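## Task

Dry run EL-3123 (plate and dispenser tubing are empty). (1) Carry the lid from LP1 and set it on the plate. (2) Press TIMER's START/STOP (preset to 7 min 18 s) and wait for the countdown to finish. (3) Lift the lid off the plate and put it back on LP1, upright and lying flat within its locators. (4) Transfer the plate from N1 onto the dispenser's stage, seated; press the dispenser's START, pressing again if its stage does not move, then wait for its Done lamp. (5) Press the reader's IN/OUT so its stage comes out, then transfer the plate from the dispenser stage to the reader stage, seated, with well A1 at the corner engraved 'A1'. (6) Press the reader's START, wait for its Results lamp, and leave the plate inside. Failure conditions: the plate sits uncovered for a long stretch while TIMER is counting; the dispenser is started before TIMER has finished, or without the uncovered plate on its stage, or a second time after it has run; either machine is started, or the reader stage is sent in, while the plate on that stage is not at least roughly down within its locators. Anything that stays right only because the gripper holds it does not count. Finish by releasing and moving the arm away. If something you had to fix is still wrong at the end, pressing the reader's START counts against you more than leaving it unpressed.

## Robot and tools

Robot: one six-joint arm (yam_st) with a two-finger parallel gripper; the only camera is cam_wrist (504x504), mounted on the hand. Joint order in results: waist, shoulder, elbow, wrist pitch, wrist yaw, wrist roll (rad, rad/s), then the finger-pad gap (m, m/s).

Frames. Scene frame: origin on the table surface under the arm base, +z up, +y to the left when facing along +x; the base itself may be slightly tilted. Gripper frame: fingers point along its +z, they close and open along its y. The reported end_effector_position is the point between the pads, roughly 1 cm back from the fingertips.

Stations. LP1 and N1 are marked on the deck. TIMER is loose on the bench; START/STOP is its bottom-right key, a blue mark above the display shows it counting, its lamp turns green close to the end and red once expired. DISPENSER: START is the leftmost key; status lamps top to bottom Ready, Done, Dispensing. A capped bottle next to it is loose. READER: in the lower key row, START is first and IN/OUT third from the left; status lamps top to bottom Ready, Results, Plate out, Reading. On any labelled item, well A1 sits at the labelled short end, in the corner farther from the labelled long side. Loose objects may occasionally get nudged by outside disturbances.

execute_actions(actions): actions is a list of actions, run in order. Each action is a table of 1 to 15 rows, each row lasting one control step (1/30 s); with fewer than 15 rows the last row repeats to fill 15. A row is 7 numbers in [-1, 1]: dx, dy, dz, rx, ry, rz, opening. The first six are an offset, not a pose: a target relative to the gripper's measured pose at the start of that action (for a call's first action, the pose last reported), expressed in the gripper's own axes. Every row in a table is relative to that same start pose, not to the row before. Scale: 1.0 = 0.6 m for dx, dy, dz and 180 degrees for the rotation; rx, ry, rz form a single rotation vector. opening is absolute: +1 fully open (0.094 m), -1 closed. An empty list just returns the state and images.

move(target, speed, blocking): target is one 7-number row laid out as above, an offset from the pose in the latest result that reported one, plus absolute opening (sent when the move begins). The hand follows a straight path lasting 0.5 to 10 s (cut off at 10 s). speed is the path's top speed in m/s, 0.002 to 0.5, default 0.25; rotation is capped at twice that in rad/s. The path ignores obstacles; faster contact hits harder, and a target set deeper past a surface presses harder. The actual hand may lag, deviate or overshoot speed, notably near full arm extension. With blocking=false the result comes after 0.5 s while motion continues; until a result shows it ended, other moves and rows are refused, so use wait or stop first. The move: line reports how it ended (done, off_target, moving, held, fault), any limits (paced = clipped pose; held = a check blocked steps, after which motion may speed up sharply) and distance from target.

wait(seconds): 0 to 10; the arm keeps its last command and any running move continues. stop(): brakes a running move (needs room, more when fast); fingers keep moving. zoom_image(camera, region): camera "cam_wrist", region [x0, y0, x1, y1] pixels from top-left, at most 504 by 504. read_manual(section): returns URDF licence texts only ("licences"). finished_scene(scene): ends the current scene by number and reports success; irreversible, so do it only once everything is released and stable.

Control behaviour. Each step the commanded pose is clipped to within 70 mm and 16 degrees of the measured pose, and position is favoured over orientation. After an action the arm goes no further than the last clipped pose, so long moves need follow-up commands. Joint friction can leave the hand up to about 31 mm off, and smaller requests may do nothing. Because offsets start from the measured pose, repeating a small push against something rigid adds no force, but against something that yields it keeps going. The elbow cannot fully straighten.

Result lines: pose (end_effector_position in m, end_effector_quat_wxyz) in the scene frame, less accurate at long reach; Hand target, the pose now being driven toward; "pose unreachable" when the clearance check (which includes the base mount) altered a command; step readings with HELD marking held-back steps; grip_measured on the opening scale; FAULT, MOTOR HOT and OVER-TEMPERATURE FAULT lines.

Gripping: command an opening about 0.03 below grip_measured to hold firmly, less for a lighter hold; readings may be off by about 1 mm consistently. Pad force tops out near 50 to 62 N, less on thin parts, with a brief spike on first contact. Holding loads heats motors: warning at 75 °C, a 10 s stop at 90 °C, and at 100 °C the arm goes limp and drops.

The simulation keeps running while you compose a reply; the arm holds its last command. Avoid dropping things, slamming, hard hits or heavy pushes, and never knock anything off the table, which ends the scene.

Each tool is called in YAML: its name, and indented under it one key for each argument.

## Session

execute_actions:
  actions: []

Scene clock: 0.00 s.
end_effector_position=(+0.2885, +0.1760, +0.1692) grip_measured=+1.000 end_effector_quat_wxyz=(+0.352, -0.474, +0.759, -0.275)
Joint positions: [ 1.009  2.054  0.56   0.41   0.897 -0.538  0.094]
Joint velocities: [-0.007 -0.007 -0.007 -0.037 -0.007 -0.037  0.   ]
Motor temperatures (°C, as the motors report them): [27 36 36 31 26 24]
Hand target: +0.288, +0.176, +0.169; +0.352, -0.474, +0.759, -0.275

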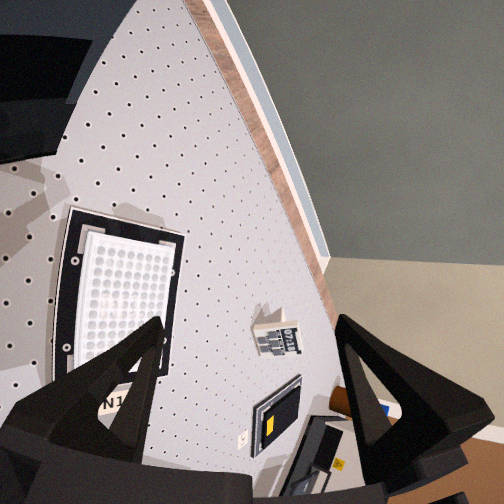

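move:
  target: [0.222, -0.247, -0.097, -0.19, 0.244, 0.328, 1]
  speed: 0.25

Scene clock: 11.50 s.
end_effector_position=(+0.2711, +0.0062, +0.2751) grip_measured=+1.000 end_effector_quat_wxyz=(-0.002, -0.008, +1.000, +0.008)
Joint positions: [ 0.318  1.616  1.197 -1.199  0.225  0.239  0.094]
Joint velocities: [ 0.012 -0.002 -0.002 -0.037 -0.022  0.11   0.   ]
Motor temperatures (°C, as the motors report them): [27 37 37 32 26 24]
Hand target: +0.273, +0.004, +0.278; -0.003, +0.003, +1.000, +0.013
Off the commanded pose: 0.011 m, 1 deg.
move: off_target

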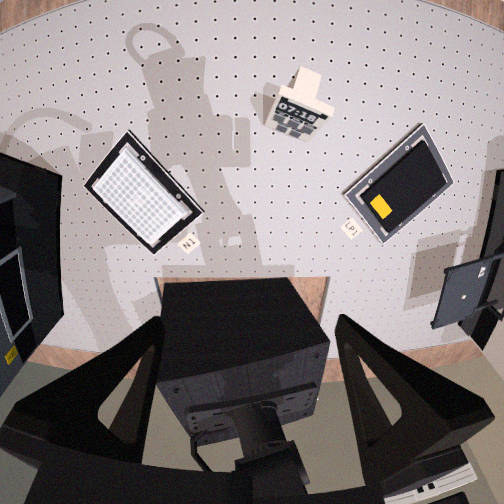

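move:
  target: [0.0, -0.34, 0.26, 0, 0, 0.235, 1]
  speed: 0.25

Scene clock: 17.60 s.
end_effector_position=(+0.2727, -0.1863, +0.1208) grip_measured=+1.000 end_effector_quat_wxyz=(-0.006, +0.350, +0.937, +0.018)
Joint positions: [-0.465  1.854  1.04  -0.637  0.17   0.169  0.094]
Joint velocities: [-0.017 -0.002 -0.012 -0.154  0.007  0.051  0.   ]
Motor temperatures (°C, as the motors report them): [27 38 38 32 26 24]
Hand target: +0.278, -0.190, +0.118; -0.001, +0.354, +0.935, +0.021
Off the commanded pose: 0.010 m, 1 deg.
move: done

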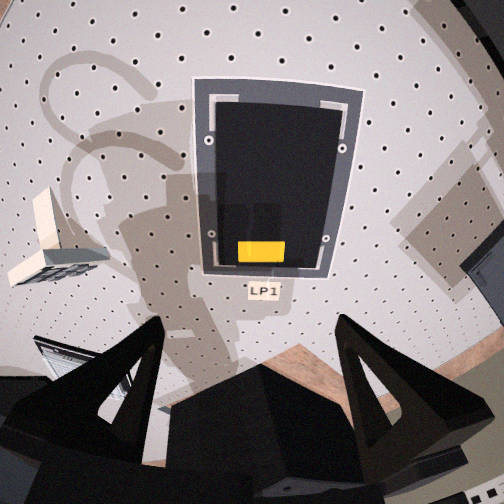

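move:
  target: [-0.055, -0.035, 0.11, 0.012, -0.002, 0.018, 1]
  speed: 0.1

Scene clock: 24.73 s.
end_effector_position=(+0.2826, -0.2149, +0.0588) grip_measured=+1.000 end_effector_quat_wxyz=(-0.013, +0.375, +0.927, +0.006)
Joint positions: [-0.542  2.084  1.12  -0.479  0.187  0.146  0.094]
Joint velocities: [-0.017  0.007 -0.017 -0.007  0.007  0.007  0.   ]
Motor temperatures (°C, as the motors report them): [27 38 39 32 26 24]
Hand target: +0.285, -0.222, +0.055; -0.009, +0.376, +0.927, +0.001
Off the commanded pose: 0.008 m, 1 deg.
move: done

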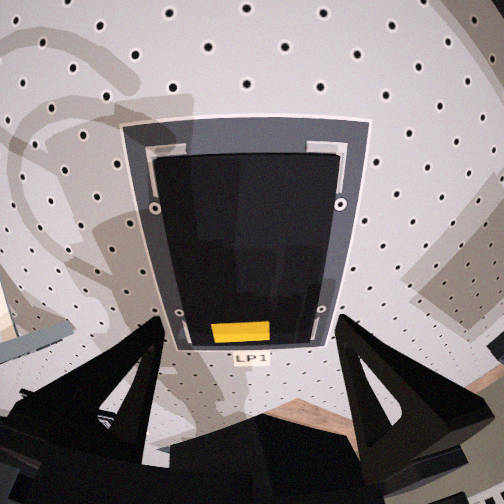

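move:
  target: [-0.045, 0.004, 0.025, 0.002, -0.01, -0.005, 1]
  speed: 0.05

Scene clock: 30.37 s.
end_effector_position=(+0.3010, -0.2261, +0.0482) grip_measured=+1.000 end_effector_quat_wxyz=(-0.001, +0.368, +0.930, +0.002)
Joint positions: [-0.542  2.154  1.197 -0.463  0.189  0.127  0.094]
Joint velocities: [-0.007 -0.012  0.007 -0.051  0.037 -0.022  0.   ]
Motor temperatures (°C, as the motors report them): [27 39 39 31 26 24]
Hand target: +0.303, -0.232, +0.044; +0.001, +0.367, +0.930, -0.003
Off the commanded pose: 0.008 m, 1 deg.
move: done

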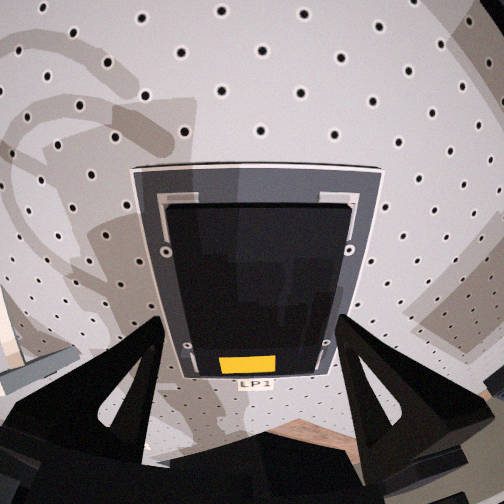

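execute_actions:
  actions:
    - [[0,-0.022,0,0,0,0,1],[0,-0.022,0,0,0,0,1],[0,-0.022,0,0,0,0,1],[0,-0.008,0,0,0,0,1]]

move:
  target: [0.0, 0.0, 0.034, 0, 0.003, 0, 1]
  speed: 0.03

Scene clock: 35.53 s.
end_effector_position=(+0.2975, -0.2301, +0.0472) grip_measured=+1.000 end_effector_quat_wxyz=(-0.003, +0.368, +0.930, +0.002)
Joint positions: [-0.557  2.154  1.197 -0.463  0.188  0.115  0.094]
Joint velocities: [-0.012 -0.002 -0.007  0.051 -0.007 -0.007  0.   ]
Motor temperatures (°C, as the motors report them): [27 41 39 31 26 24]
Hand target: +0.298, -0.230, +0.048; -0.001, +0.368, +0.930, +0.002
Off the commanded pose: 0.001 m, 0 deg.
Step readings (end_effector_position):
0: (+0.3010, -0.2261, +0.0482)
1: (+0.3006, -0.2266, +0.0481)
2: (+0.2999, -0.2274, +0.0479)
4: (+0.2978, -0.2298, +0.0473)
8: (+0.2975, -0.2301, +0.0472)
15: end_effector_position above

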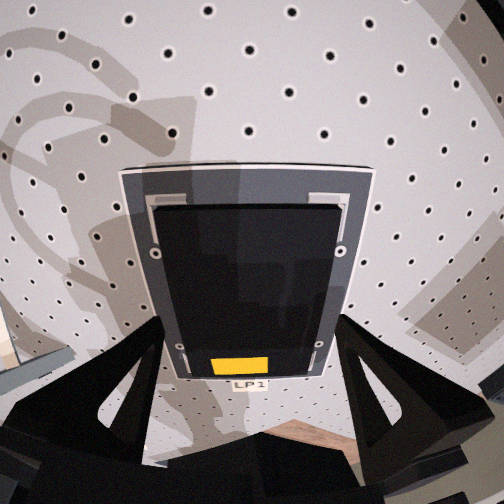

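Scene clock: 36.47 s.
end_effector_position=(+0.2961, -0.2254, +0.0323) grip_measured=+1.000 end_effector_quat_wxyz=(-0.010, +0.367, +0.930, +0.004)
Joint positions: [-0.557  2.199  1.197 -0.433  0.188  0.115  0.094]
Joint velocities: [ 0.012 -0.017 -0.002  0.007 -0.051 -0.007  0.   ]
Motor temperatures (°C, as the motors report them): [27 41 39 31 26 24]
Hand target: +0.297, -0.230, +0.027; -0.007, +0.369, +0.930, +0.004
Off the commanded pose: 0.007 m, 0 deg.
move: done

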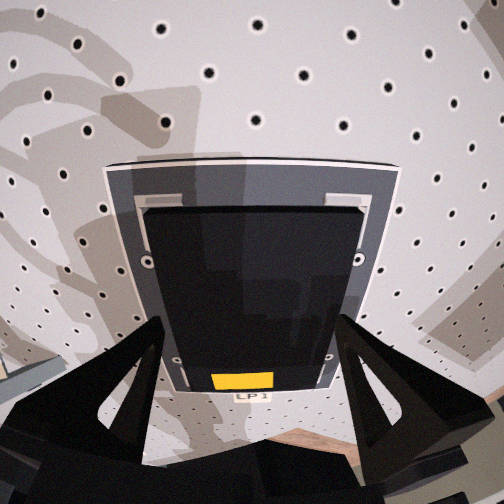

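execute_actions:
  actions:
    - [[0,-0.006,0,0,0,0,0.9],[0,-0.006,0,0,0,0,0.85],[0,-0.006,0,0,0,0,0.82],[0,-0.006,0,0,0,0,0.8],[0,-0.006,0,0,0,0,0.78],[0,-0.006,0,0,0,0,0.74]]

move:
  target: [-0.008, 0.0, -0.16, 0, -0.006, 0, 0.74]
  speed: 0.07

Scene clock: 40.77 s.
end_effector_position=(+0.2955, -0.2269, +0.0322) grip_measured=+0.771 end_effector_quat_wxyz=(-0.010, +0.368, +0.930, +0.001)
Joint positions: [-0.558  2.199  1.197 -0.431  0.194  0.114  0.083]
Joint velocities: [-0.012  0.007  0.022  0.037 -0.022 -0.007  0.   ]
Motor temperatures (°C, as the motors report them): [27 42 39 31 26 24]
Hand target: +0.294, -0.228, +0.032; -0.010, +0.367, +0.930, +0.004
Off the commanded pose: 0.002 m, 0 deg.
Step readings (end_effector_position):
0: (+0.2965, -0.2257, +0.0323)
1: (+0.2965, -0.2257, +0.0323)
2: (+0.2965, -0.2257, +0.0323)
4: (+0.2956, -0.2268, +0.0322)
8: (+0.2955, -0.2269, +0.0322)
15: end_effector_position above

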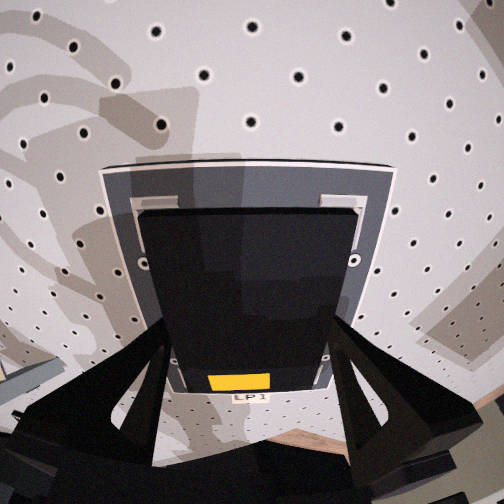

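Scene clock: 42.67 s.
end_effector_position=(+0.2934, -0.2267, +0.1168) grip_measured=+0.771 end_effector_quat_wxyz=(-0.012, +0.367, +0.930, +0.002)
Joint positions: [-0.516  1.975  1.235 -0.706  0.199  0.156  0.083]
Joint velocities: [-0.022  0.012 -0.017 -0.022  0.007  0.022 -0.001]
Motor temperatures (°C, as the motors report them): [27 42 39 31 26 24]
Hand target: +0.300, -0.229, +0.127; -0.001, +0.367, +0.930, -0.003
Off the commanded pose: 0.014 m, 1 deg.
move: off_target

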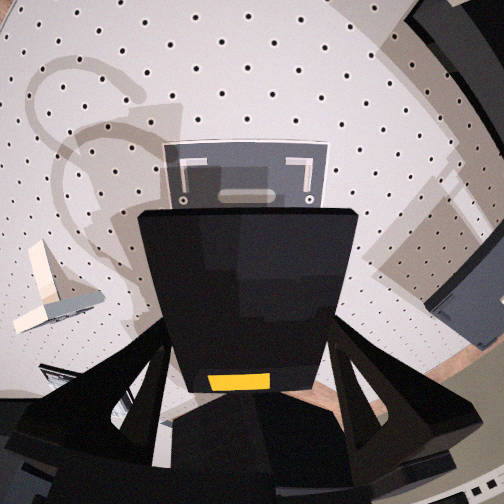

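move:
  target: [0.455, 0.457, -0.03, 0, 0, -0.47, 0.74]
  speed: 0.25

Scene clock: 50.27 s.
end_effector_position=(+0.2800, +0.1459, +0.1294) grip_measured=+0.771 end_effector_quat_wxyz=(-0.016, -0.346, +0.938, -0.005)
Joint positions: [ 0.62   2.156  1.128 -0.697  0.219 -0.134  0.083]
Joint velocities: [-0.007 -0.007 -0.017 -0.051 -0.007  0.037 -0.   ]
Motor temperatures (°C, as the motors report them): [27 44 39 31 26 24]
Hand target: +0.279, +0.150, +0.127; -0.023, -0.355, +0.935, -0.004
Off the commanded pose: 0.017 m, 2 deg.
move: off_target

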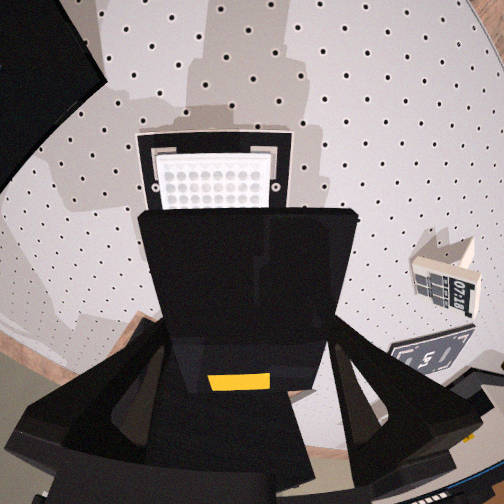

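move:
  target: [-0.005, 0.05, 0.1, 0, -0.002, 0, 0.74]
  speed: 0.08

zoom_image:
  camera: "cam_wrist"
  region: [100, 100, 400, 260]

Scene clock: 64.07 s.
end_effector_position=(+0.2724, +0.1669, +0.0764) grip_measured=+0.771 end_effector_quat_wxyz=(-0.005, -0.342, +0.940, -0.004)
Joint positions: [ 0.653  2.308  1.083 -0.484  0.219 -0.099  0.083]
Joint velocities: [-0.002 -0.012  0.002 -0.022  0.007 -0.095 -0.001]
Motor temperatures (°C, as the motors report them): [27 44 40 30 26 24]
Hand target: +0.263, +0.168, +0.070; -0.014, -0.345, +0.938, -0.005
Off the commanded pose: 0.013 m, 1 deg.
move: off_target

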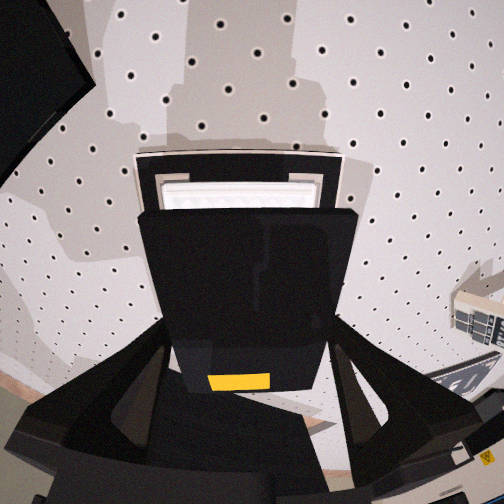

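Region (100, 100, 400, 260) of cam_wrist's 504x504 image, scaled by 1.680, with more detail than that image has; it fills the top 269 rows of this view, and the rest is white.

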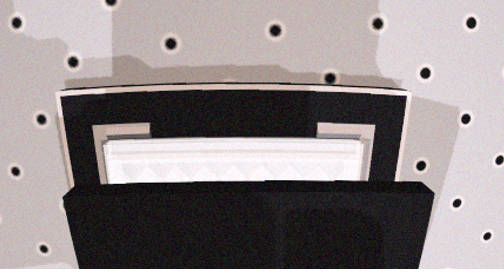

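move:
  target: [0.19, -0.253, 0.03, 0, 0, -0.278, 0.74]
  speed: 0.2

zoom_image:
  camera: "cam_wrist"
  region: [50, 0, 450, 220]

Scene clock: 78.10 s.
end_effector_position=(+0.2822, -0.0129, +0.0581) grip_measured=+0.771 end_effector_quat_wxyz=(+0.004, +0.708, -0.706, -0.008)
Joint positions: [ 0.064  2.098  0.836 -0.309  0.241 -1.578  0.083]
Joint velocities: [-0.017 -0.022 -0.002 -0.051 -0.022 -0.051 -0.   ]
Motor temperatures (°C, as the motors report them): [28 45 39 30 26 24]
Hand target: +0.282, -0.016, +0.061; -0.003, +0.708, -0.706, -0.004
Off the commanded pose: 0.010 m, 1 deg.
move: done

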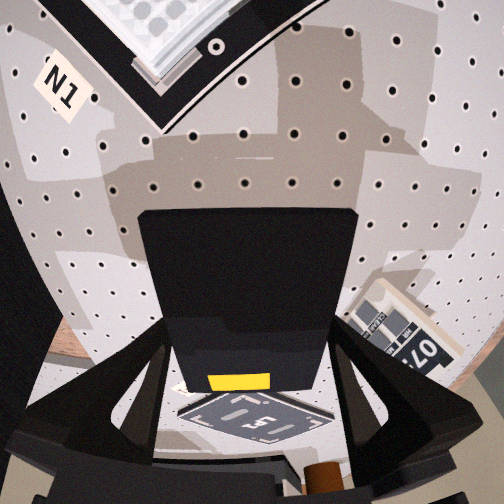

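Region (50, 0, 450, 220) of cam_wrist's 504x504 image, scaled by 1.260, with more detail than that image has; it fills the top 277 rows of this view, and the rest is white.

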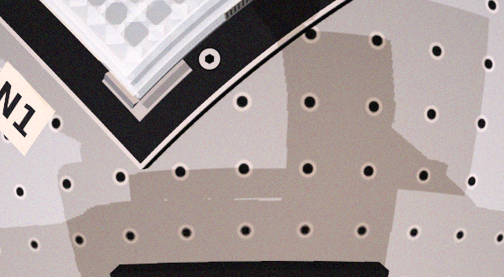

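execute_actions:
  actions: []

Scene clock: 97.70 s.
end_effector_position=(+0.2824, -0.0129, +0.0581) grip_measured=+0.771 end_effector_quat_wxyz=(+0.003, +0.709, -0.705, -0.007)
Joint positions: [ 0.064  2.098  0.836 -0.309  0.241 -1.581  0.083]
Joint velocities: [ 0.027 -0.007 -0.002  0.022  0.007 -0.051 -0.001]
Motor temperatures (°C, as the motors report them): [27 47 38 30 26 24]
Hand target: +0.282, -0.016, +0.061; -0.003, +0.708, -0.707, -0.004
Off the commanded pose: 0.010 m, 1 deg.

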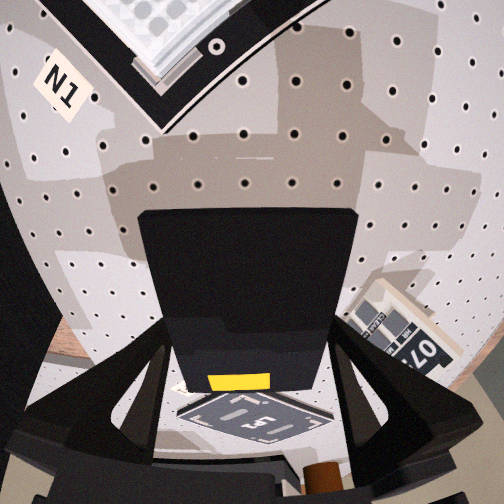

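move:
  target: [0,0,0.055,0,0,0,0.74]
  speed: 0.03

Scene clock: 104.30 s.
end_effector_position=(+0.2839, -0.0108, +0.0315) grip_measured=+0.771 end_effector_quat_wxyz=(+0.001, +0.710, -0.704, -0.005)
Joint positions: [ 0.048  2.198  0.836 -0.198  0.241 -1.6    0.083]
Joint velocities: [ 0.002 -0.032  0.012  0.022 -0.037  0.022 -0.   ]
Motor temperatures (°C, as the motors report them): [27 48 37 30 26 24]
Hand target: +0.282, -0.013, +0.026; +0.003, +0.709, -0.705, -0.008
Off the commanded pose: 0.007 m, 0 deg.
move: done

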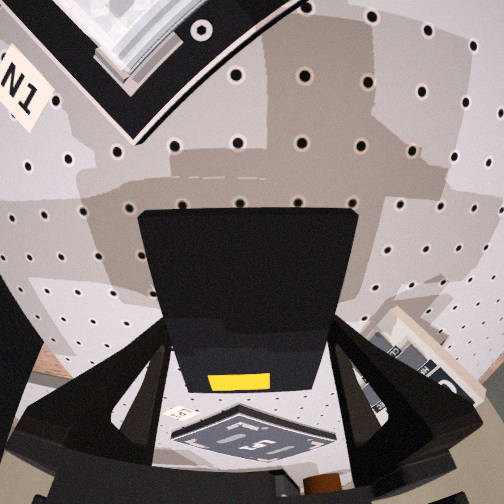

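execute_actions:
  actions:
    - [[0,0,0.02,0,0,0,0.74],[0,0,0.02,0,0,0,0.74],[0,0,0.02,0,0,0,0.74],[0,0,0.008,0,0,0,0.74]]

Scene clock: 108.63 s.
end_effector_position=(+0.2841, -0.0098, +0.0276) grip_measured=+0.771 end_effector_quat_wxyz=(+0.001, +0.710, -0.704, -0.004)
Joint positions: [ 0.048  2.213  0.836 -0.181  0.241 -1.601  0.083]
Joint velocities: [ 0.017 -0.002  0.007 -0.051  0.007 -0.037 -0.   ]
Motor temperatures (°C, as the motors report them): [27 47 37 30 26 24]
Hand target: +0.284, -0.011, +0.027; +0.001, +0.710, -0.704, -0.005
Off the commanded pose: 0.001 m, 0 deg.
Step readings (end_effector_position):
0: (+0.2847, -0.0108, +0.0315)
1: (+0.2847, -0.0106, +0.0309)
2: (+0.2853, -0.0103, +0.0297)
4: (+0.2846, -0.0098, +0.0277)
8: (+0.2841, -0.0098, +0.0276)
15: end_effector_position above

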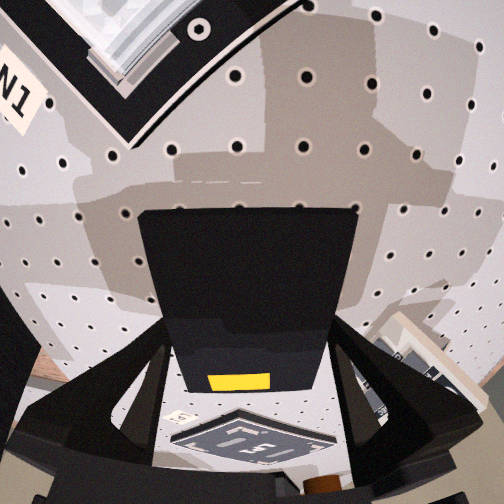

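execute_actions:
  actions:
    - [[0,0,0.02,0,0,0,0.74],[0,0,0.02,0,0,0,0.74],[0,0,0.02,0,0,0,0.74],[0,0,0.006,0,0,0,0.74]]

Scene clock: 111.63 s.
end_effector_position=(+0.2838, -0.0088, +0.0239) grip_measured=+0.771 end_effector_quat_wxyz=(+0.001, +0.710, -0.704, -0.004)
Joint positions: [ 0.048  2.227  0.836 -0.167  0.241 -1.602  0.083]
Joint velocities: [ 0.002 -0.007 -0.002 -0.022 -0.022 -0.095  0.001]
Motor temperatures (°C, as the motors report them): [27 47 37 30 26 24]
Hand target: +0.284, -0.010, +0.024; +0.000, +0.710, -0.704, -0.004
Off the commanded pose: 0.001 m, 0 deg.
Step readings (end_effector_position):
0: (+0.2841, -0.0098, +0.0276)
1: (+0.2843, -0.0097, +0.0271)
2: (+0.2849, -0.0094, +0.0259)
4: (+0.2842, -0.0088, +0.0239)
8: (+0.2838, -0.0088, +0.0239)
15: end_effector_position above

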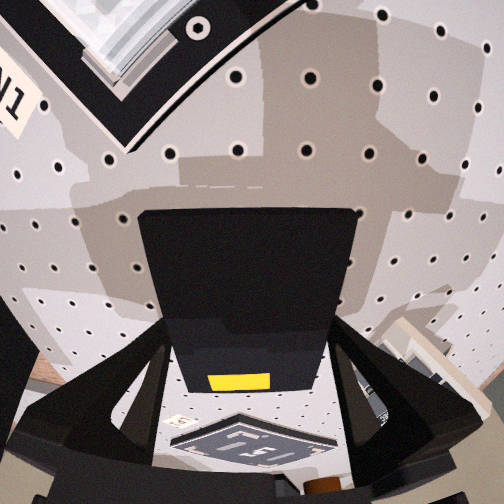

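Shadow nearly meets the lid; releasing.

execute_actions:
  actions:
    - [[0,0,0,0,0,0,1]]
    - [[0,0,0,0,0,0,1]]

move:
  target: [0,0,-0.08,0,0,0,1]
  speed: 0.08

move:
  target: [0,0,0,0,0,0.5,1]
  speed: 0.4

move:
  target: [0,0,0,0,0,0.5,1]
  speed: 0.4

Scene clock: 117.93 s.
end_effector_position=(+0.2838, -0.0088, +0.0239) grip_measured=+0.998 end_effector_quat_wxyz=(+0.001, +0.710, -0.704, -0.004)
Joint positions: [ 0.048  2.227  0.836 -0.167  0.241 -1.602  0.094]
Joint velocities: [ 0.022 -0.002  0.002 -0.037  0.037 -0.095  0.   ]
Motor temperatures (°C, as the motors report them): [27 47 37 29 26 24]
Hand target: +0.284, -0.009, +0.024; +0.001, +0.710, -0.704, -0.004
Off the commanded pose: 0.000 m, 0 deg.
Step readings (end_effector_position; steps 1 to 15: 1st action; 16 to 30: 2nd action):
0: (+0.2838, -0.0088, +0.0239)
1: (+0.2838, -0.0088, +0.0239)
2: (+0.2838, -0.0088, +0.0239)
4: (+0.2838, -0.0088, +0.0239)
8: (+0.2838, -0.0088, +0.0239)
15: (+0.2838, -0.0088, +0.0239)
16: (+0.2838, -0.0088, +0.0239)
17: (+0.2838, -0.0088, +0.0239)
19: (+0.2838, -0.0088, +0.0239)
23: (+0.2838, -0.0088, +0.0239)
30: end_effector_position above

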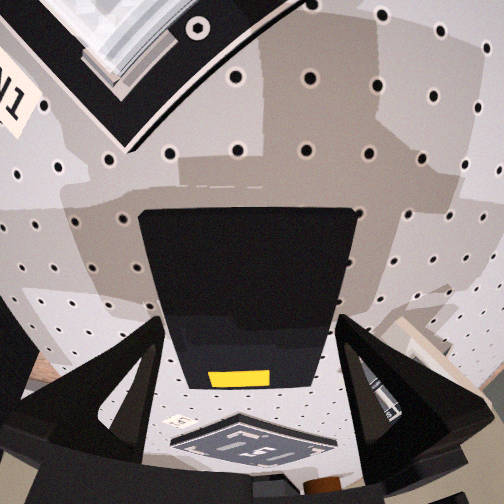

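Scene clock: 119.07 s.
end_effector_position=(+0.2817, -0.0109, +0.0654) grip_measured=+0.998 end_effector_quat_wxyz=(+0.004, +0.710, -0.704, -0.008)
Joint positions: [ 0.077  2.073  0.836 -0.338  0.241 -1.568  0.094]
Joint velocities: [ 0.007  0.032 -0.002 -0.066  0.007 -0.051 -0.   ]
Motor temperatures (°C, as the motors report them): [27 47 37 29 26 24]
Hand target: +0.283, -0.009, +0.071; +0.001, +0.710, -0.704, -0.004
Off the commanded pose: 0.007 m, 1 deg.
move: done

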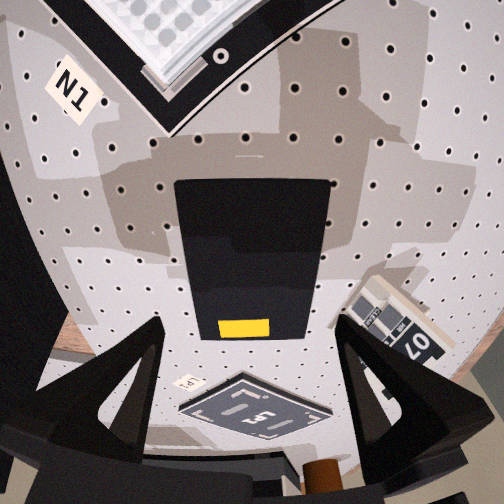

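Scene clock: 121.70 s.
end_effector_position=(+0.2816, -0.0109, +0.0654) grip_measured=+0.998 end_effector_quat_wxyz=(-0.008, -0.010, +1.000, +0.003)
Joint positions: [ 0.077  2.073  0.836 -0.338  0.241 -0.01   0.094]
Joint velocities: [ 0.002 -0.007 -0.002 -0.037 -0.037  0.037 -0.001]
Motor temperatures (°C, as the motors report them): [27 47 37 29 26 24]
Hand target: +0.282, -0.011, +0.065; -0.008, -0.004, +1.000, +0.003
Off the commanded pose: 0.000 m, 1 deg.
move: done

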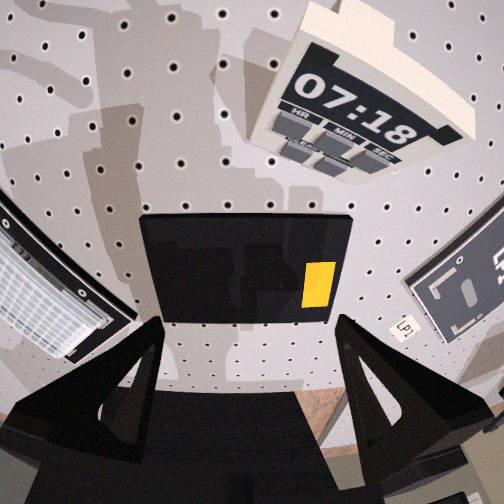

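Scene clock: 124.33 s.
end_effector_position=(+0.2816, -0.0109, +0.0654) grip_measured=+0.999 end_effector_quat_wxyz=(-0.008, +0.696, +0.718, -0.004)
Joint positions: [ 0.077  2.073  0.836 -0.338  0.241  1.549  0.094]
Joint velocities: [-0.017  0.017  0.007  0.037 -0.022  0.007 -0.001]
Motor temperatures (°C, as the motors report them): [27 47 37 29 26 24]
Hand target: +0.282, -0.011, +0.065; -0.008, +0.700, +0.714, -0.004
Off the commanded pose: 0.000 m, 1 deg.
move: done

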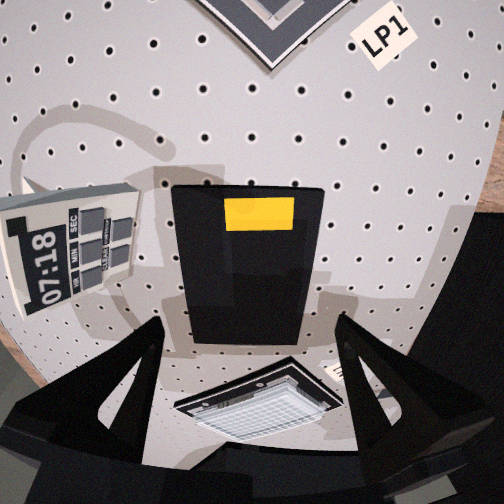

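move:
  target: [0,0,0.06,0,0,0.013,1]
  speed: 0.04

Scene clock: 128.80 s.
end_effector_position=(+0.2850, -0.0088, +0.0363) grip_measured=+0.999 end_effector_quat_wxyz=(-0.004, +0.704, +0.710, +0.000)
Joint positions: [ 0.059  2.182  0.836 -0.212  0.241  1.552  0.094]
Joint velocities: [-0.002 -0.007 -0.002  0.066 -0.066 -0.007 -0.001]
Motor temperatures (°C, as the motors report them): [27 47 37 29 26 24]
Hand target: +0.282, -0.011, +0.030; -0.008, +0.710, +0.704, -0.003
Off the commanded pose: 0.008 m, 1 deg.
move: done

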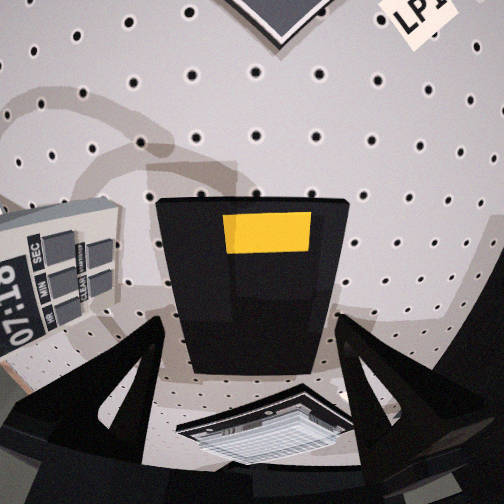

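move:
  target: [0,-0.005,0.031,0,0,0.004,1]
  speed: 0.03

Scene clock: 132.83 s.
end_effector_position=(+0.2881, -0.0060, +0.0251) grip_measured=+0.999 end_effector_quat_wxyz=(+0.002, +0.706, +0.709, +0.006)
Joint positions: [ 0.059  2.225  0.836 -0.153  0.241  1.552  0.094]
Joint velocities: [ 0.017  0.017 -0.017 -0.037  0.007  0.139 -0.   ]
Motor temperatures (°C, as the motors report them): [27 47 37 29 26 24]
Hand target: +0.282, -0.009, +0.018; -0.004, +0.709, +0.705, +0.001
Off the commanded pose: 0.010 m, 1 deg.
move: done

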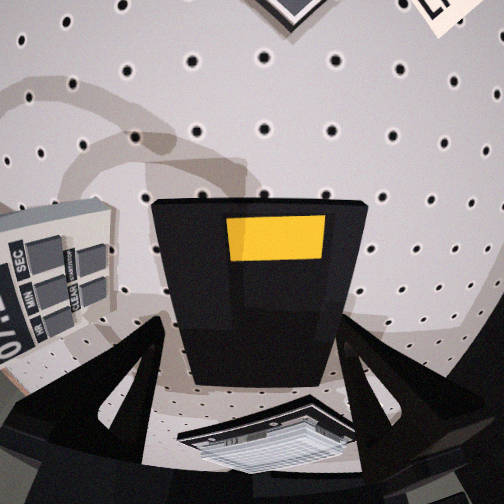

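execute_actions:
  actions:
    - [[-0.015,-0.02,0.006,0,0,0,1],[-0.015,-0.02,0.006,0,0,0,1],[-0.015,-0.02,0.006,0,0,0,1],[-0.005,-0.007,0.004,0.004,0,0,1]]

Scene clock: 136.73 s.
end_effector_position=(+0.2784, -0.0092, +0.0220) grip_measured=+0.999 end_effector_quat_wxyz=(-0.004, +0.705, +0.709, -0.001)
Joint positions: [ 0.045  2.225  0.812 -0.145  0.241  1.54   0.094]
Joint velocities: [ 0.007 -0.012  0.022  0.051 -0.022  0.051 -0.001]
Motor temperatures (°C, as the motors report them): [27 46 37 29 26 24]
Hand target: +0.284, -0.009, +0.023; -0.002, +0.706, +0.709, +0.002
Off the commanded pose: 0.006 m, 0 deg.
Step readings (end_effector_position):
0: (+0.2881, -0.0060, +0.0251)
1: (+0.2875, -0.0063, +0.0246)
2: (+0.2861, -0.0072, +0.0236)
4: (+0.2803, -0.0092, +0.0220)
8: (+0.2785, -0.0092, +0.0220)
15: end_effector_position above

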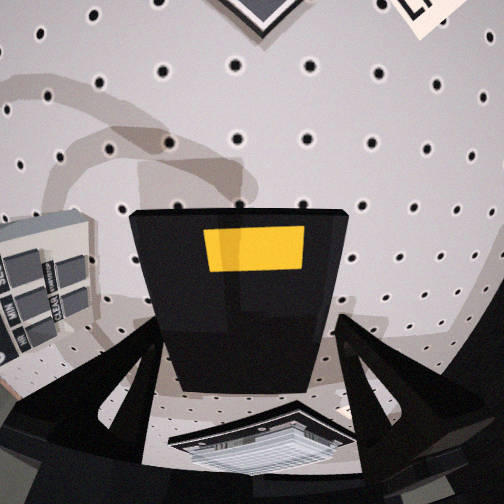

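execute_actions:
  actions:
    - [[0,0,0,0,0,0,0.9],[0,0,0,0,0,0,0.85],[0,0,0,0,0,0,0.8],[0,0,0,0,0,0,0.74]]
    - [[0,0,0,0,0,0,0.74]]

move:
  target: [0,0,-0.1,0,0,0,0.74]
  speed: 0.08

Scene clock: 141.30 s.
end_effector_position=(+0.2784, -0.0092, +0.0220) grip_measured=+0.772 end_effector_quat_wxyz=(-0.004, +0.705, +0.709, -0.001)
Joint positions: [ 0.045  2.225  0.812 -0.145  0.241  1.54   0.083]
Joint velocities: [ 0.017 -0.002 -0.002 -0.037 -0.037 -0.022 -0.   ]
Motor temperatures (°C, as the motors report them): [27 46 37 29 26 24]
Hand target: +0.278, -0.009, +0.022; -0.004, +0.705, +0.709, -0.001
Off the commanded pose: 0.000 m, 0 deg.
Step readings (end_effector_position; steps 1 to 15: 1st action; 16 to 30: 2nd action):
0: (+0.2784, -0.0092, +0.0220)
1: (+0.2784, -0.0092, +0.0220)
2: (+0.2784, -0.0092, +0.0220)
4: (+0.2784, -0.0092, +0.0220)
8: (+0.2784, -0.0092, +0.0220)
15: (+0.2784, -0.0092, +0.0220)
16: (+0.2784, -0.0092, +0.0220)
17: (+0.2784, -0.0092, +0.0220)
19: (+0.2784, -0.0092, +0.0220)
23: (+0.2784, -0.0092, +0.0220)
30: end_effector_position above

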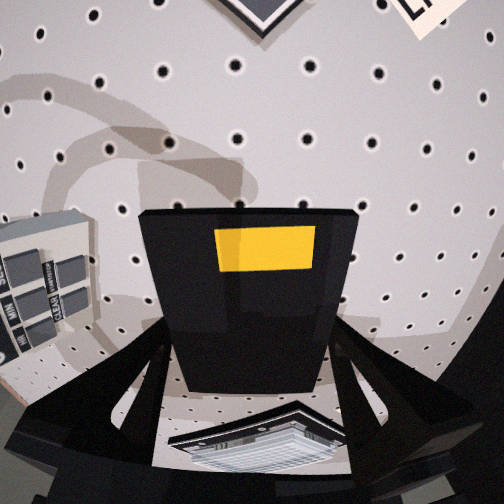

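Scene clock: 142.60 s.
end_effector_position=(+0.2744, -0.0109, +0.0748) grip_measured=+0.772 end_effector_quat_wxyz=(-0.009, +0.705, +0.709, -0.006)
Joint positions: [ 0.085  2.026  0.812 -0.368  0.241  1.586  0.083]
Joint velocities: [-0.012 -0.027 -0.017 -0.037 -0.081  0.007  0.   ]
Motor temperatures (°C, as the motors report them): [27 47 37 29 26 24]
Hand target: +0.278, -0.009, +0.081; -0.004, +0.705, +0.709, -0.001
Off the commanded pose: 0.009 m, 1 deg.
move: done

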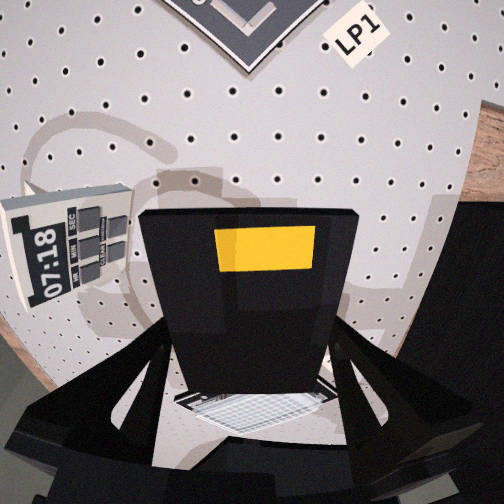

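move:
  target: [0.31,-0.009,-0.01,0,0,-0.725,0.74]
  speed: 0.3

Scene clock: 151.07 s.
end_effector_position=(+0.2715, +0.1635, +0.0804) grip_measured=+0.772 end_effector_quat_wxyz=(-0.008, -0.336, +0.942, -0.004)
Joint positions: [ 0.647  2.292  1.079 -0.5    0.218 -0.09   0.083]
Joint velocities: [-0.022  0.017  0.017  0.022  0.022  0.022 -0.001]
Motor temperatures (°C, as the motors report them): [28 46 37 29 26 24]
Hand target: +0.269, +0.168, +0.078; -0.014, -0.348, +0.937, -0.003
Off the commanded pose: 0.012 m, 2 deg.
move: off_target

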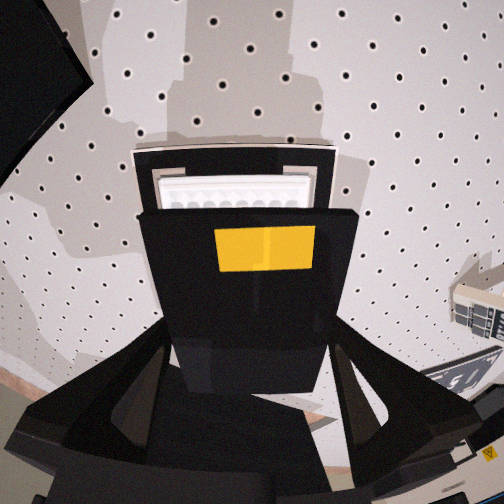

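move:
  target: [0.005,0.022,0.045,0,0.004,-0.006,0.74]
  speed: 0.04

Scene clock: 154.73 s.
end_effector_position=(+0.2698, +0.1678, +0.0597) grip_measured=+0.772 end_effector_quat_wxyz=(-0.008, -0.337, +0.941, -0.004)
Joint positions: [ 0.647  2.359  1.079 -0.434  0.218 -0.092  0.083]
Joint velocities: [ 0.012 -0.007 -0.007  0.007 -0.037 -0.037 -0.001]
Motor temperatures (°C, as the motors report them): [28 46 37 29 26 24]
Hand target: +0.261, +0.171, +0.054; -0.014, -0.345, +0.939, -0.007
Off the commanded pose: 0.012 m, 1 deg.
move: off_target

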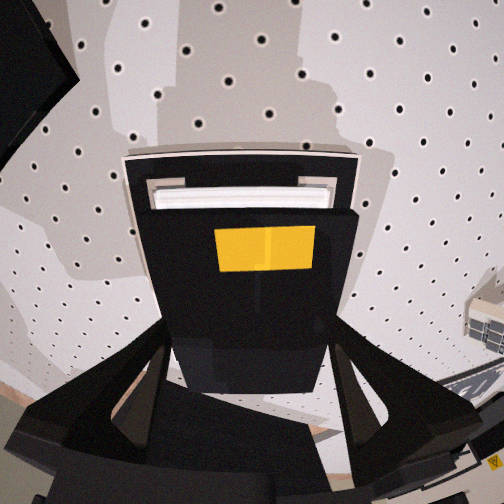

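move:
  target: [0,0.004,0.028,0,0.004,-0.006,0.74]
  speed: 0.03

zoom_image:
  camera: "cam_wrist"
  region: [100,130,400,350]

Scene clock: 160.03 s.
end_effector_position=(+0.2647, +0.1675, +0.0477) grip_measured=+0.772 end_effector_quat_wxyz=(-0.017, -0.344, +0.939, -0.006)
Joint positions: [ 0.647  2.398  1.079 -0.413  0.218 -0.102  0.083]
Joint velocities: [ 0.007 -0.027 -0.002 -0.022 -0.037  0.007 -0.   ]
Motor temperatures (°C, as the motors report them): [28 47 37 29 26 24]
Hand target: +0.268, +0.169, +0.043; -0.014, -0.346, +0.938, -0.006
Off the commanded pose: 0.006 m, 0 deg.
move: done

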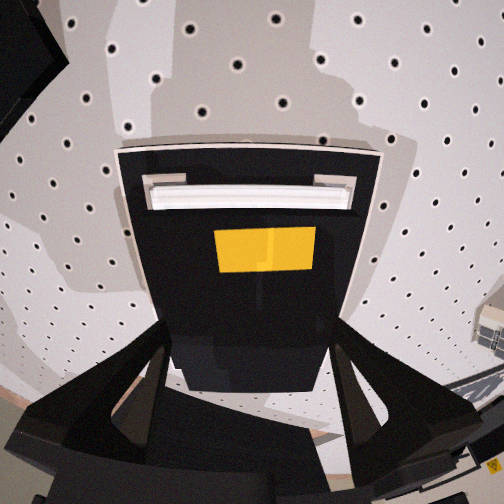

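Region (100, 130, 400, 350) of cam_wrist's 504x504 image, scaled by 1.680, with more detail than that image has; it fills the top 370 rows of this view, and the rest is white.

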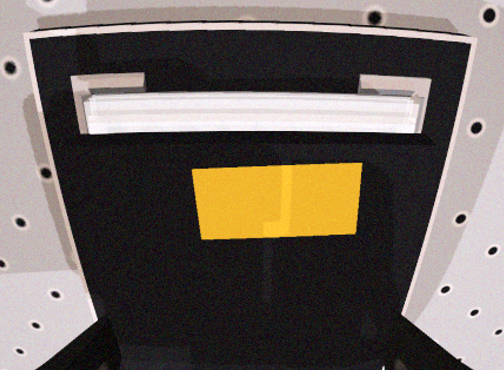

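move:
  target: [-0.02,0,-0.006,0,-0.014,0,0.74]
  speed: 0.03

zoom_image:
  camera: "cam_wrist"
  region: [100,130,400,350]

Scene clock: 164.60 s.
end_effector_position=(+0.2685, +0.1701, +0.0475) grip_measured=+0.772 end_effector_quat_wxyz=(-0.008, -0.342, +0.940, -0.004)
Joint positions: [ 0.647  2.398  1.079 -0.394  0.218 -0.103  0.083]
Joint velocities: [-0.007  0.002 -0.012  0.007 -0.007 -0.066  0.   ]
Motor temperatures (°C, as the motors report them): [28 47 37 29 26 24]
Hand target: +0.274, +0.175, +0.051; +0.004, -0.344, +0.939, +0.001
Off the commanded pose: 0.008 m, 1 deg.
move: done

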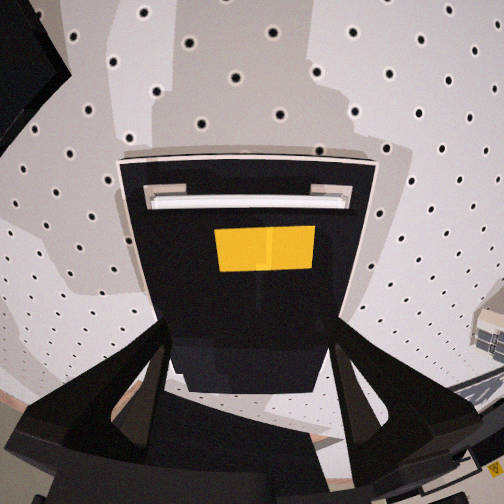

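Region (100, 130, 400, 350) of cam_wrist's 504x504 image, scaled by 1.680, with more detail than that image has; it fills the top 370 rows of this view, and the rest is white.

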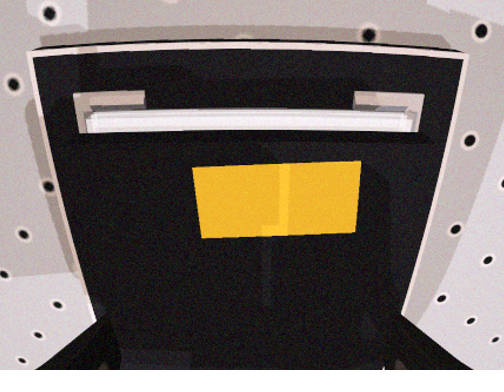

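move:
  target: [-0.012,0,0,0,-0.012,0,0.74]
  speed: 0.02

zoom_image:
  camera: "cam_wrist"
  region: [100,130,400,350]

Scene clock: 169.43 s.
end_effector_position=(+0.2740, +0.1737, +0.0475) grip_measured=+0.772 end_effector_quat_wxyz=(+0.005, -0.339, +0.941, -0.001)
Joint positions: [ 0.647  2.398  1.079 -0.367  0.218 -0.103  0.083]
Joint velocities: [-0.017 -0.017  0.002  0.022 -0.037 -0.066  0.   ]
Motor temperatures (°C, as the motors report them): [28 48 37 29 26 24]
Hand target: +0.274, +0.175, +0.047; +0.010, -0.342, +0.939, +0.002
Off the commanded pose: 0.001 m, 1 deg.
move: done

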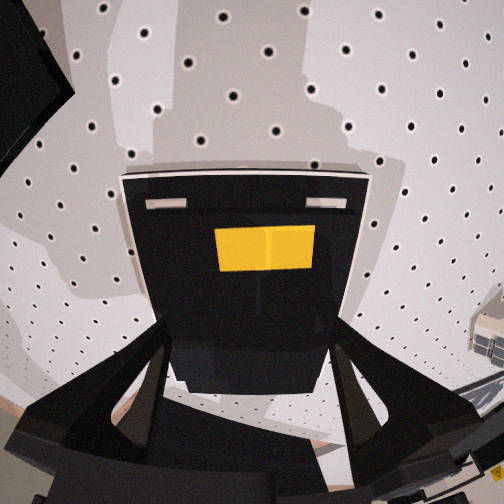

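Region (100, 130, 400, 350) of cam_wrist's 504x504 image, scaled by 1.680, with more detail than that image has; it fills the top 370 rows of this view, and the rest is white.

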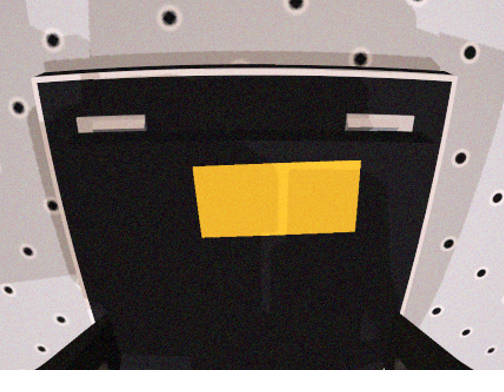

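execute_actions:
  actions:
    - [[0.004,0,0.02,0,0.003,0,0.74],[0.004,0,0.02,0,0.003,0,0.74],[0.005,0,0.004,0,0.005,0,0.74]]

zoom_image:
  camera: "cam_wrist"
  region: [100,130,400,350]

Scene clock: 174.67 s.
end_effector_position=(+0.2730, +0.1734, +0.0463) grip_measured=+0.772 end_effector_quat_wxyz=(+0.003, -0.340, +0.941, -0.001)
Joint positions: [ 0.647  2.402  1.079 -0.367  0.218 -0.103  0.083]
Joint velocities: [-0.007 -0.007 -0.007  0.037  0.037  0.051  0.   ]
Motor temperatures (°C, as the motors report them): [28 48 37 29 26 24]
Hand target: +0.272, +0.172, +0.045; -0.003, -0.339, +0.941, -0.004
Off the commanded pose: 0.002 m, 1 deg.
Step readings (end_effector_position):
0: (+0.2740, +0.1737, +0.0475)
1: (+0.2739, +0.1738, +0.0473)
2: (+0.2740, +0.1740, +0.0466)
4: (+0.2733, +0.1736, +0.0463)
8: (+0.2730, +0.1734, +0.0463)
15: end_effector_position above

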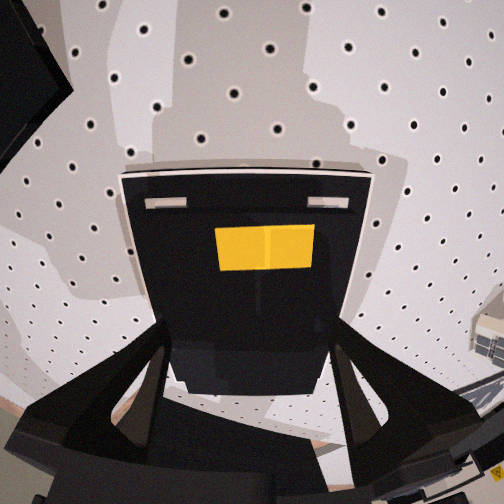

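Region (100, 130, 400, 350) of cam_wrist's 504x504 image, scaled by 1.680, with more detail than that image has; it fills the top 370 rows of this view, and the rest is white.

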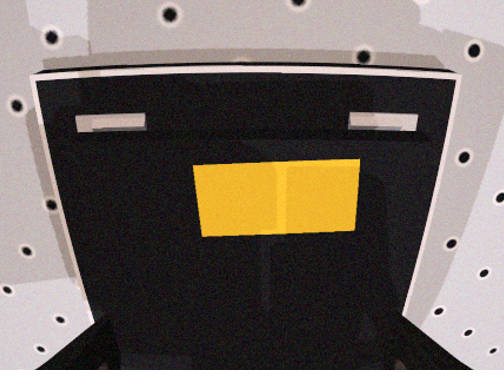

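move:
  target: [0.005,0,0,0,0.007,0,0.74]
  speed: 0.02

zoom_image:
  camera: "cam_wrist"
  region: [100,130,400,350]

Scene clock: 178.47 s.
end_effector_position=(+0.2699, +0.1713, +0.0463) grip_measured=+0.772 end_effector_quat_wxyz=(-0.004, -0.341, +0.940, -0.003)
Joint positions: [ 0.647  2.402  1.079 -0.383  0.218 -0.103  0.083]
Joint velocities: [-0.017  0.012 -0.007  0.007  0.037 -0.037 -0.001]
Motor temperatures (°C, as the motors report them): [28 49 37 29 26 24]
Hand target: +0.271, +0.172, +0.046; -0.007, -0.340, +0.941, -0.005
Off the commanded pose: 0.001 m, 0 deg.
move: done

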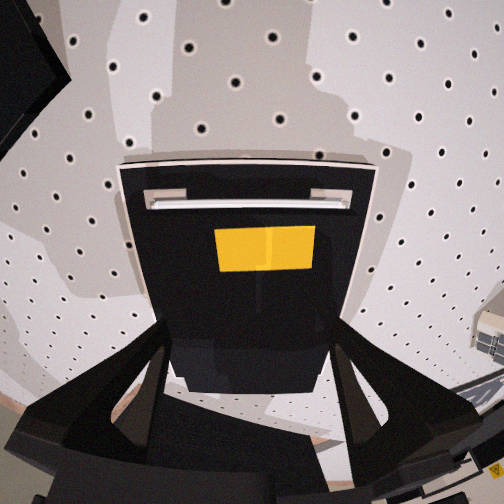

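Region (100, 130, 400, 350) of cam_wrist's 504x504 image, scaled by 1.680, with more detail than that image has; it fills the top 370 rows of this view, and the rest is white.

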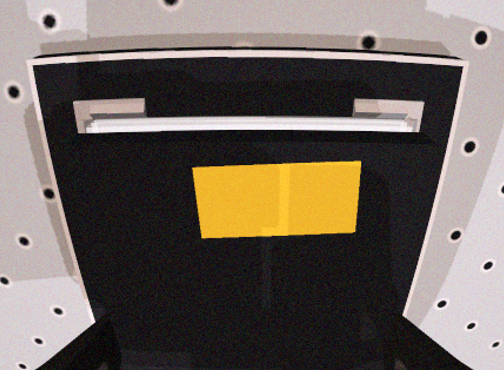

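Roughly aligned; descending with a slight outward bias.

execute_actions:
  actions:
    - [[-0.002,0,0.02,0,-0.002,0,0.74],[-0.002,0,0.02,0,-0.002,0,0.74],[-0.002,0,0.02,0,-0.002,0,0.74],[-0.002,0,0.008,0,-0.004,0,0.74]]

zoom_image:
  camera: "cam_wrist"
  region: [100,130,400,350]

Scene clock: 182.50 s.
end_effector_position=(+0.2701, +0.1721, +0.0440) grip_measured=+0.772 end_effector_quat_wxyz=(-0.003, -0.341, +0.940, -0.003)
Joint positions: [ 0.647  2.41   1.079 -0.372  0.218 -0.104  0.083]
Joint velocities: [ 0.007  0.007  0.007 -0.007 -0.051 -0.007  0.   ]
Motor temperatures (°C, as the motors report them): [28 49 37 29 26 24]
Hand target: +0.271, +0.172, +0.042; +0.001, -0.342, +0.940, -0.001
Off the commanded pose: 0.003 m, 1 deg.
Step readings (end_effector_position):
0: (+0.2697, +0.1712, +0.0463)
1: (+0.2700, +0.1715, +0.0460)
2: (+0.2705, +0.1720, +0.0451)
4: (+0.2701, +0.1721, +0.0440)
8: (+0.2701, +0.1721, +0.0440)
15: end_effector_position above

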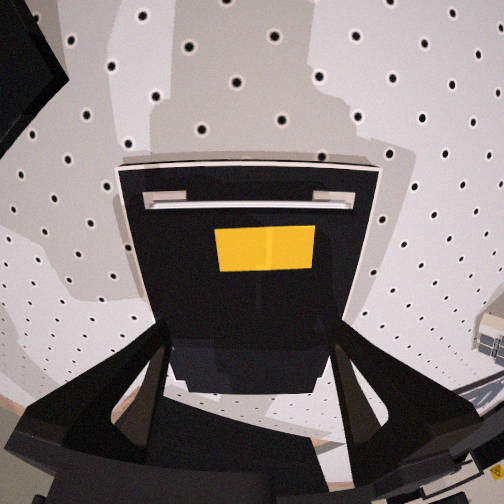

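Region (100, 130, 400, 350) of cam_wrist's 504x504 image, scaled by 1.680, with more detail than that image has; it fills the top 370 rows of this view, and the rest is white.

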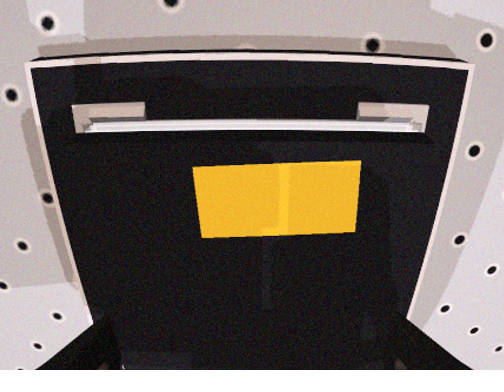

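execute_actions:
  actions:
    - [[-0.003,-0.006,0.02,0,-0.003,0,0.74],[-0.003,-0.006,0.02,0,-0.003,0,0.74],[-0.003,-0.006,0.02,0,-0.003,0,0.74],[-0.003,-0.003,0.008,0,-0.005,0,0.74]]

zoom_image:
  camera: "cam_wrist"
  region: [100,130,400,350]

Scene clock: 187.60 s.
end_effector_position=(+0.2697, +0.1714, +0.0417) grip_measured=+0.772 end_effector_quat_wxyz=(-0.005, -0.342, +0.940, -0.003)
Joint positions: [ 0.645  2.416  1.079 -0.368  0.218 -0.108  0.083]
Joint velocities: [-0.007 -0.007 -0.002  0.007  0.051 -0.037  0.   ]
Motor temperatures (°C, as the motors report them): [28 49 37 29 26 24]
Hand target: +0.273, +0.172, +0.039; +0.004, -0.341, +0.940, -0.000
Off the commanded pose: 0.004 m, 1 deg.
Step readings (end_effector_position):
0: (+0.2701, +0.1721, +0.0440)
1: (+0.2700, +0.1720, +0.0436)
2: (+0.2700, +0.1719, +0.0428)
4: (+0.2697, +0.1715, +0.0417)
8: (+0.2697, +0.1714, +0.0417)
15: end_effector_position above

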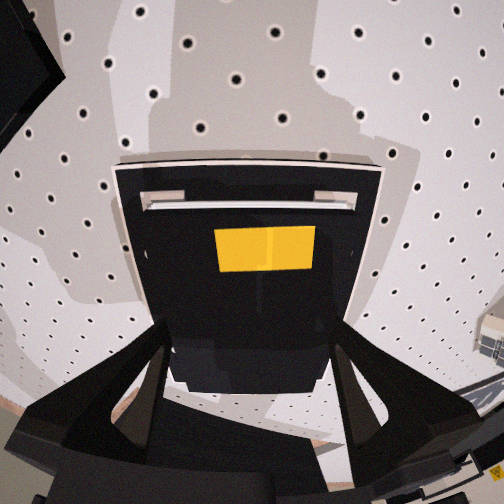

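Region (100, 130, 400, 350) of cam_wrist's 504x504 image, scaled by 1.680, with more detail than that image has; it fills the top 370 rows of this view, and the rest is white.

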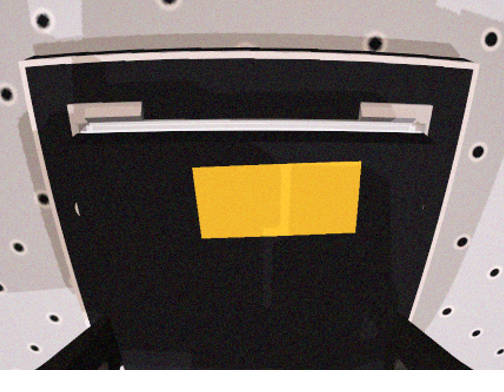

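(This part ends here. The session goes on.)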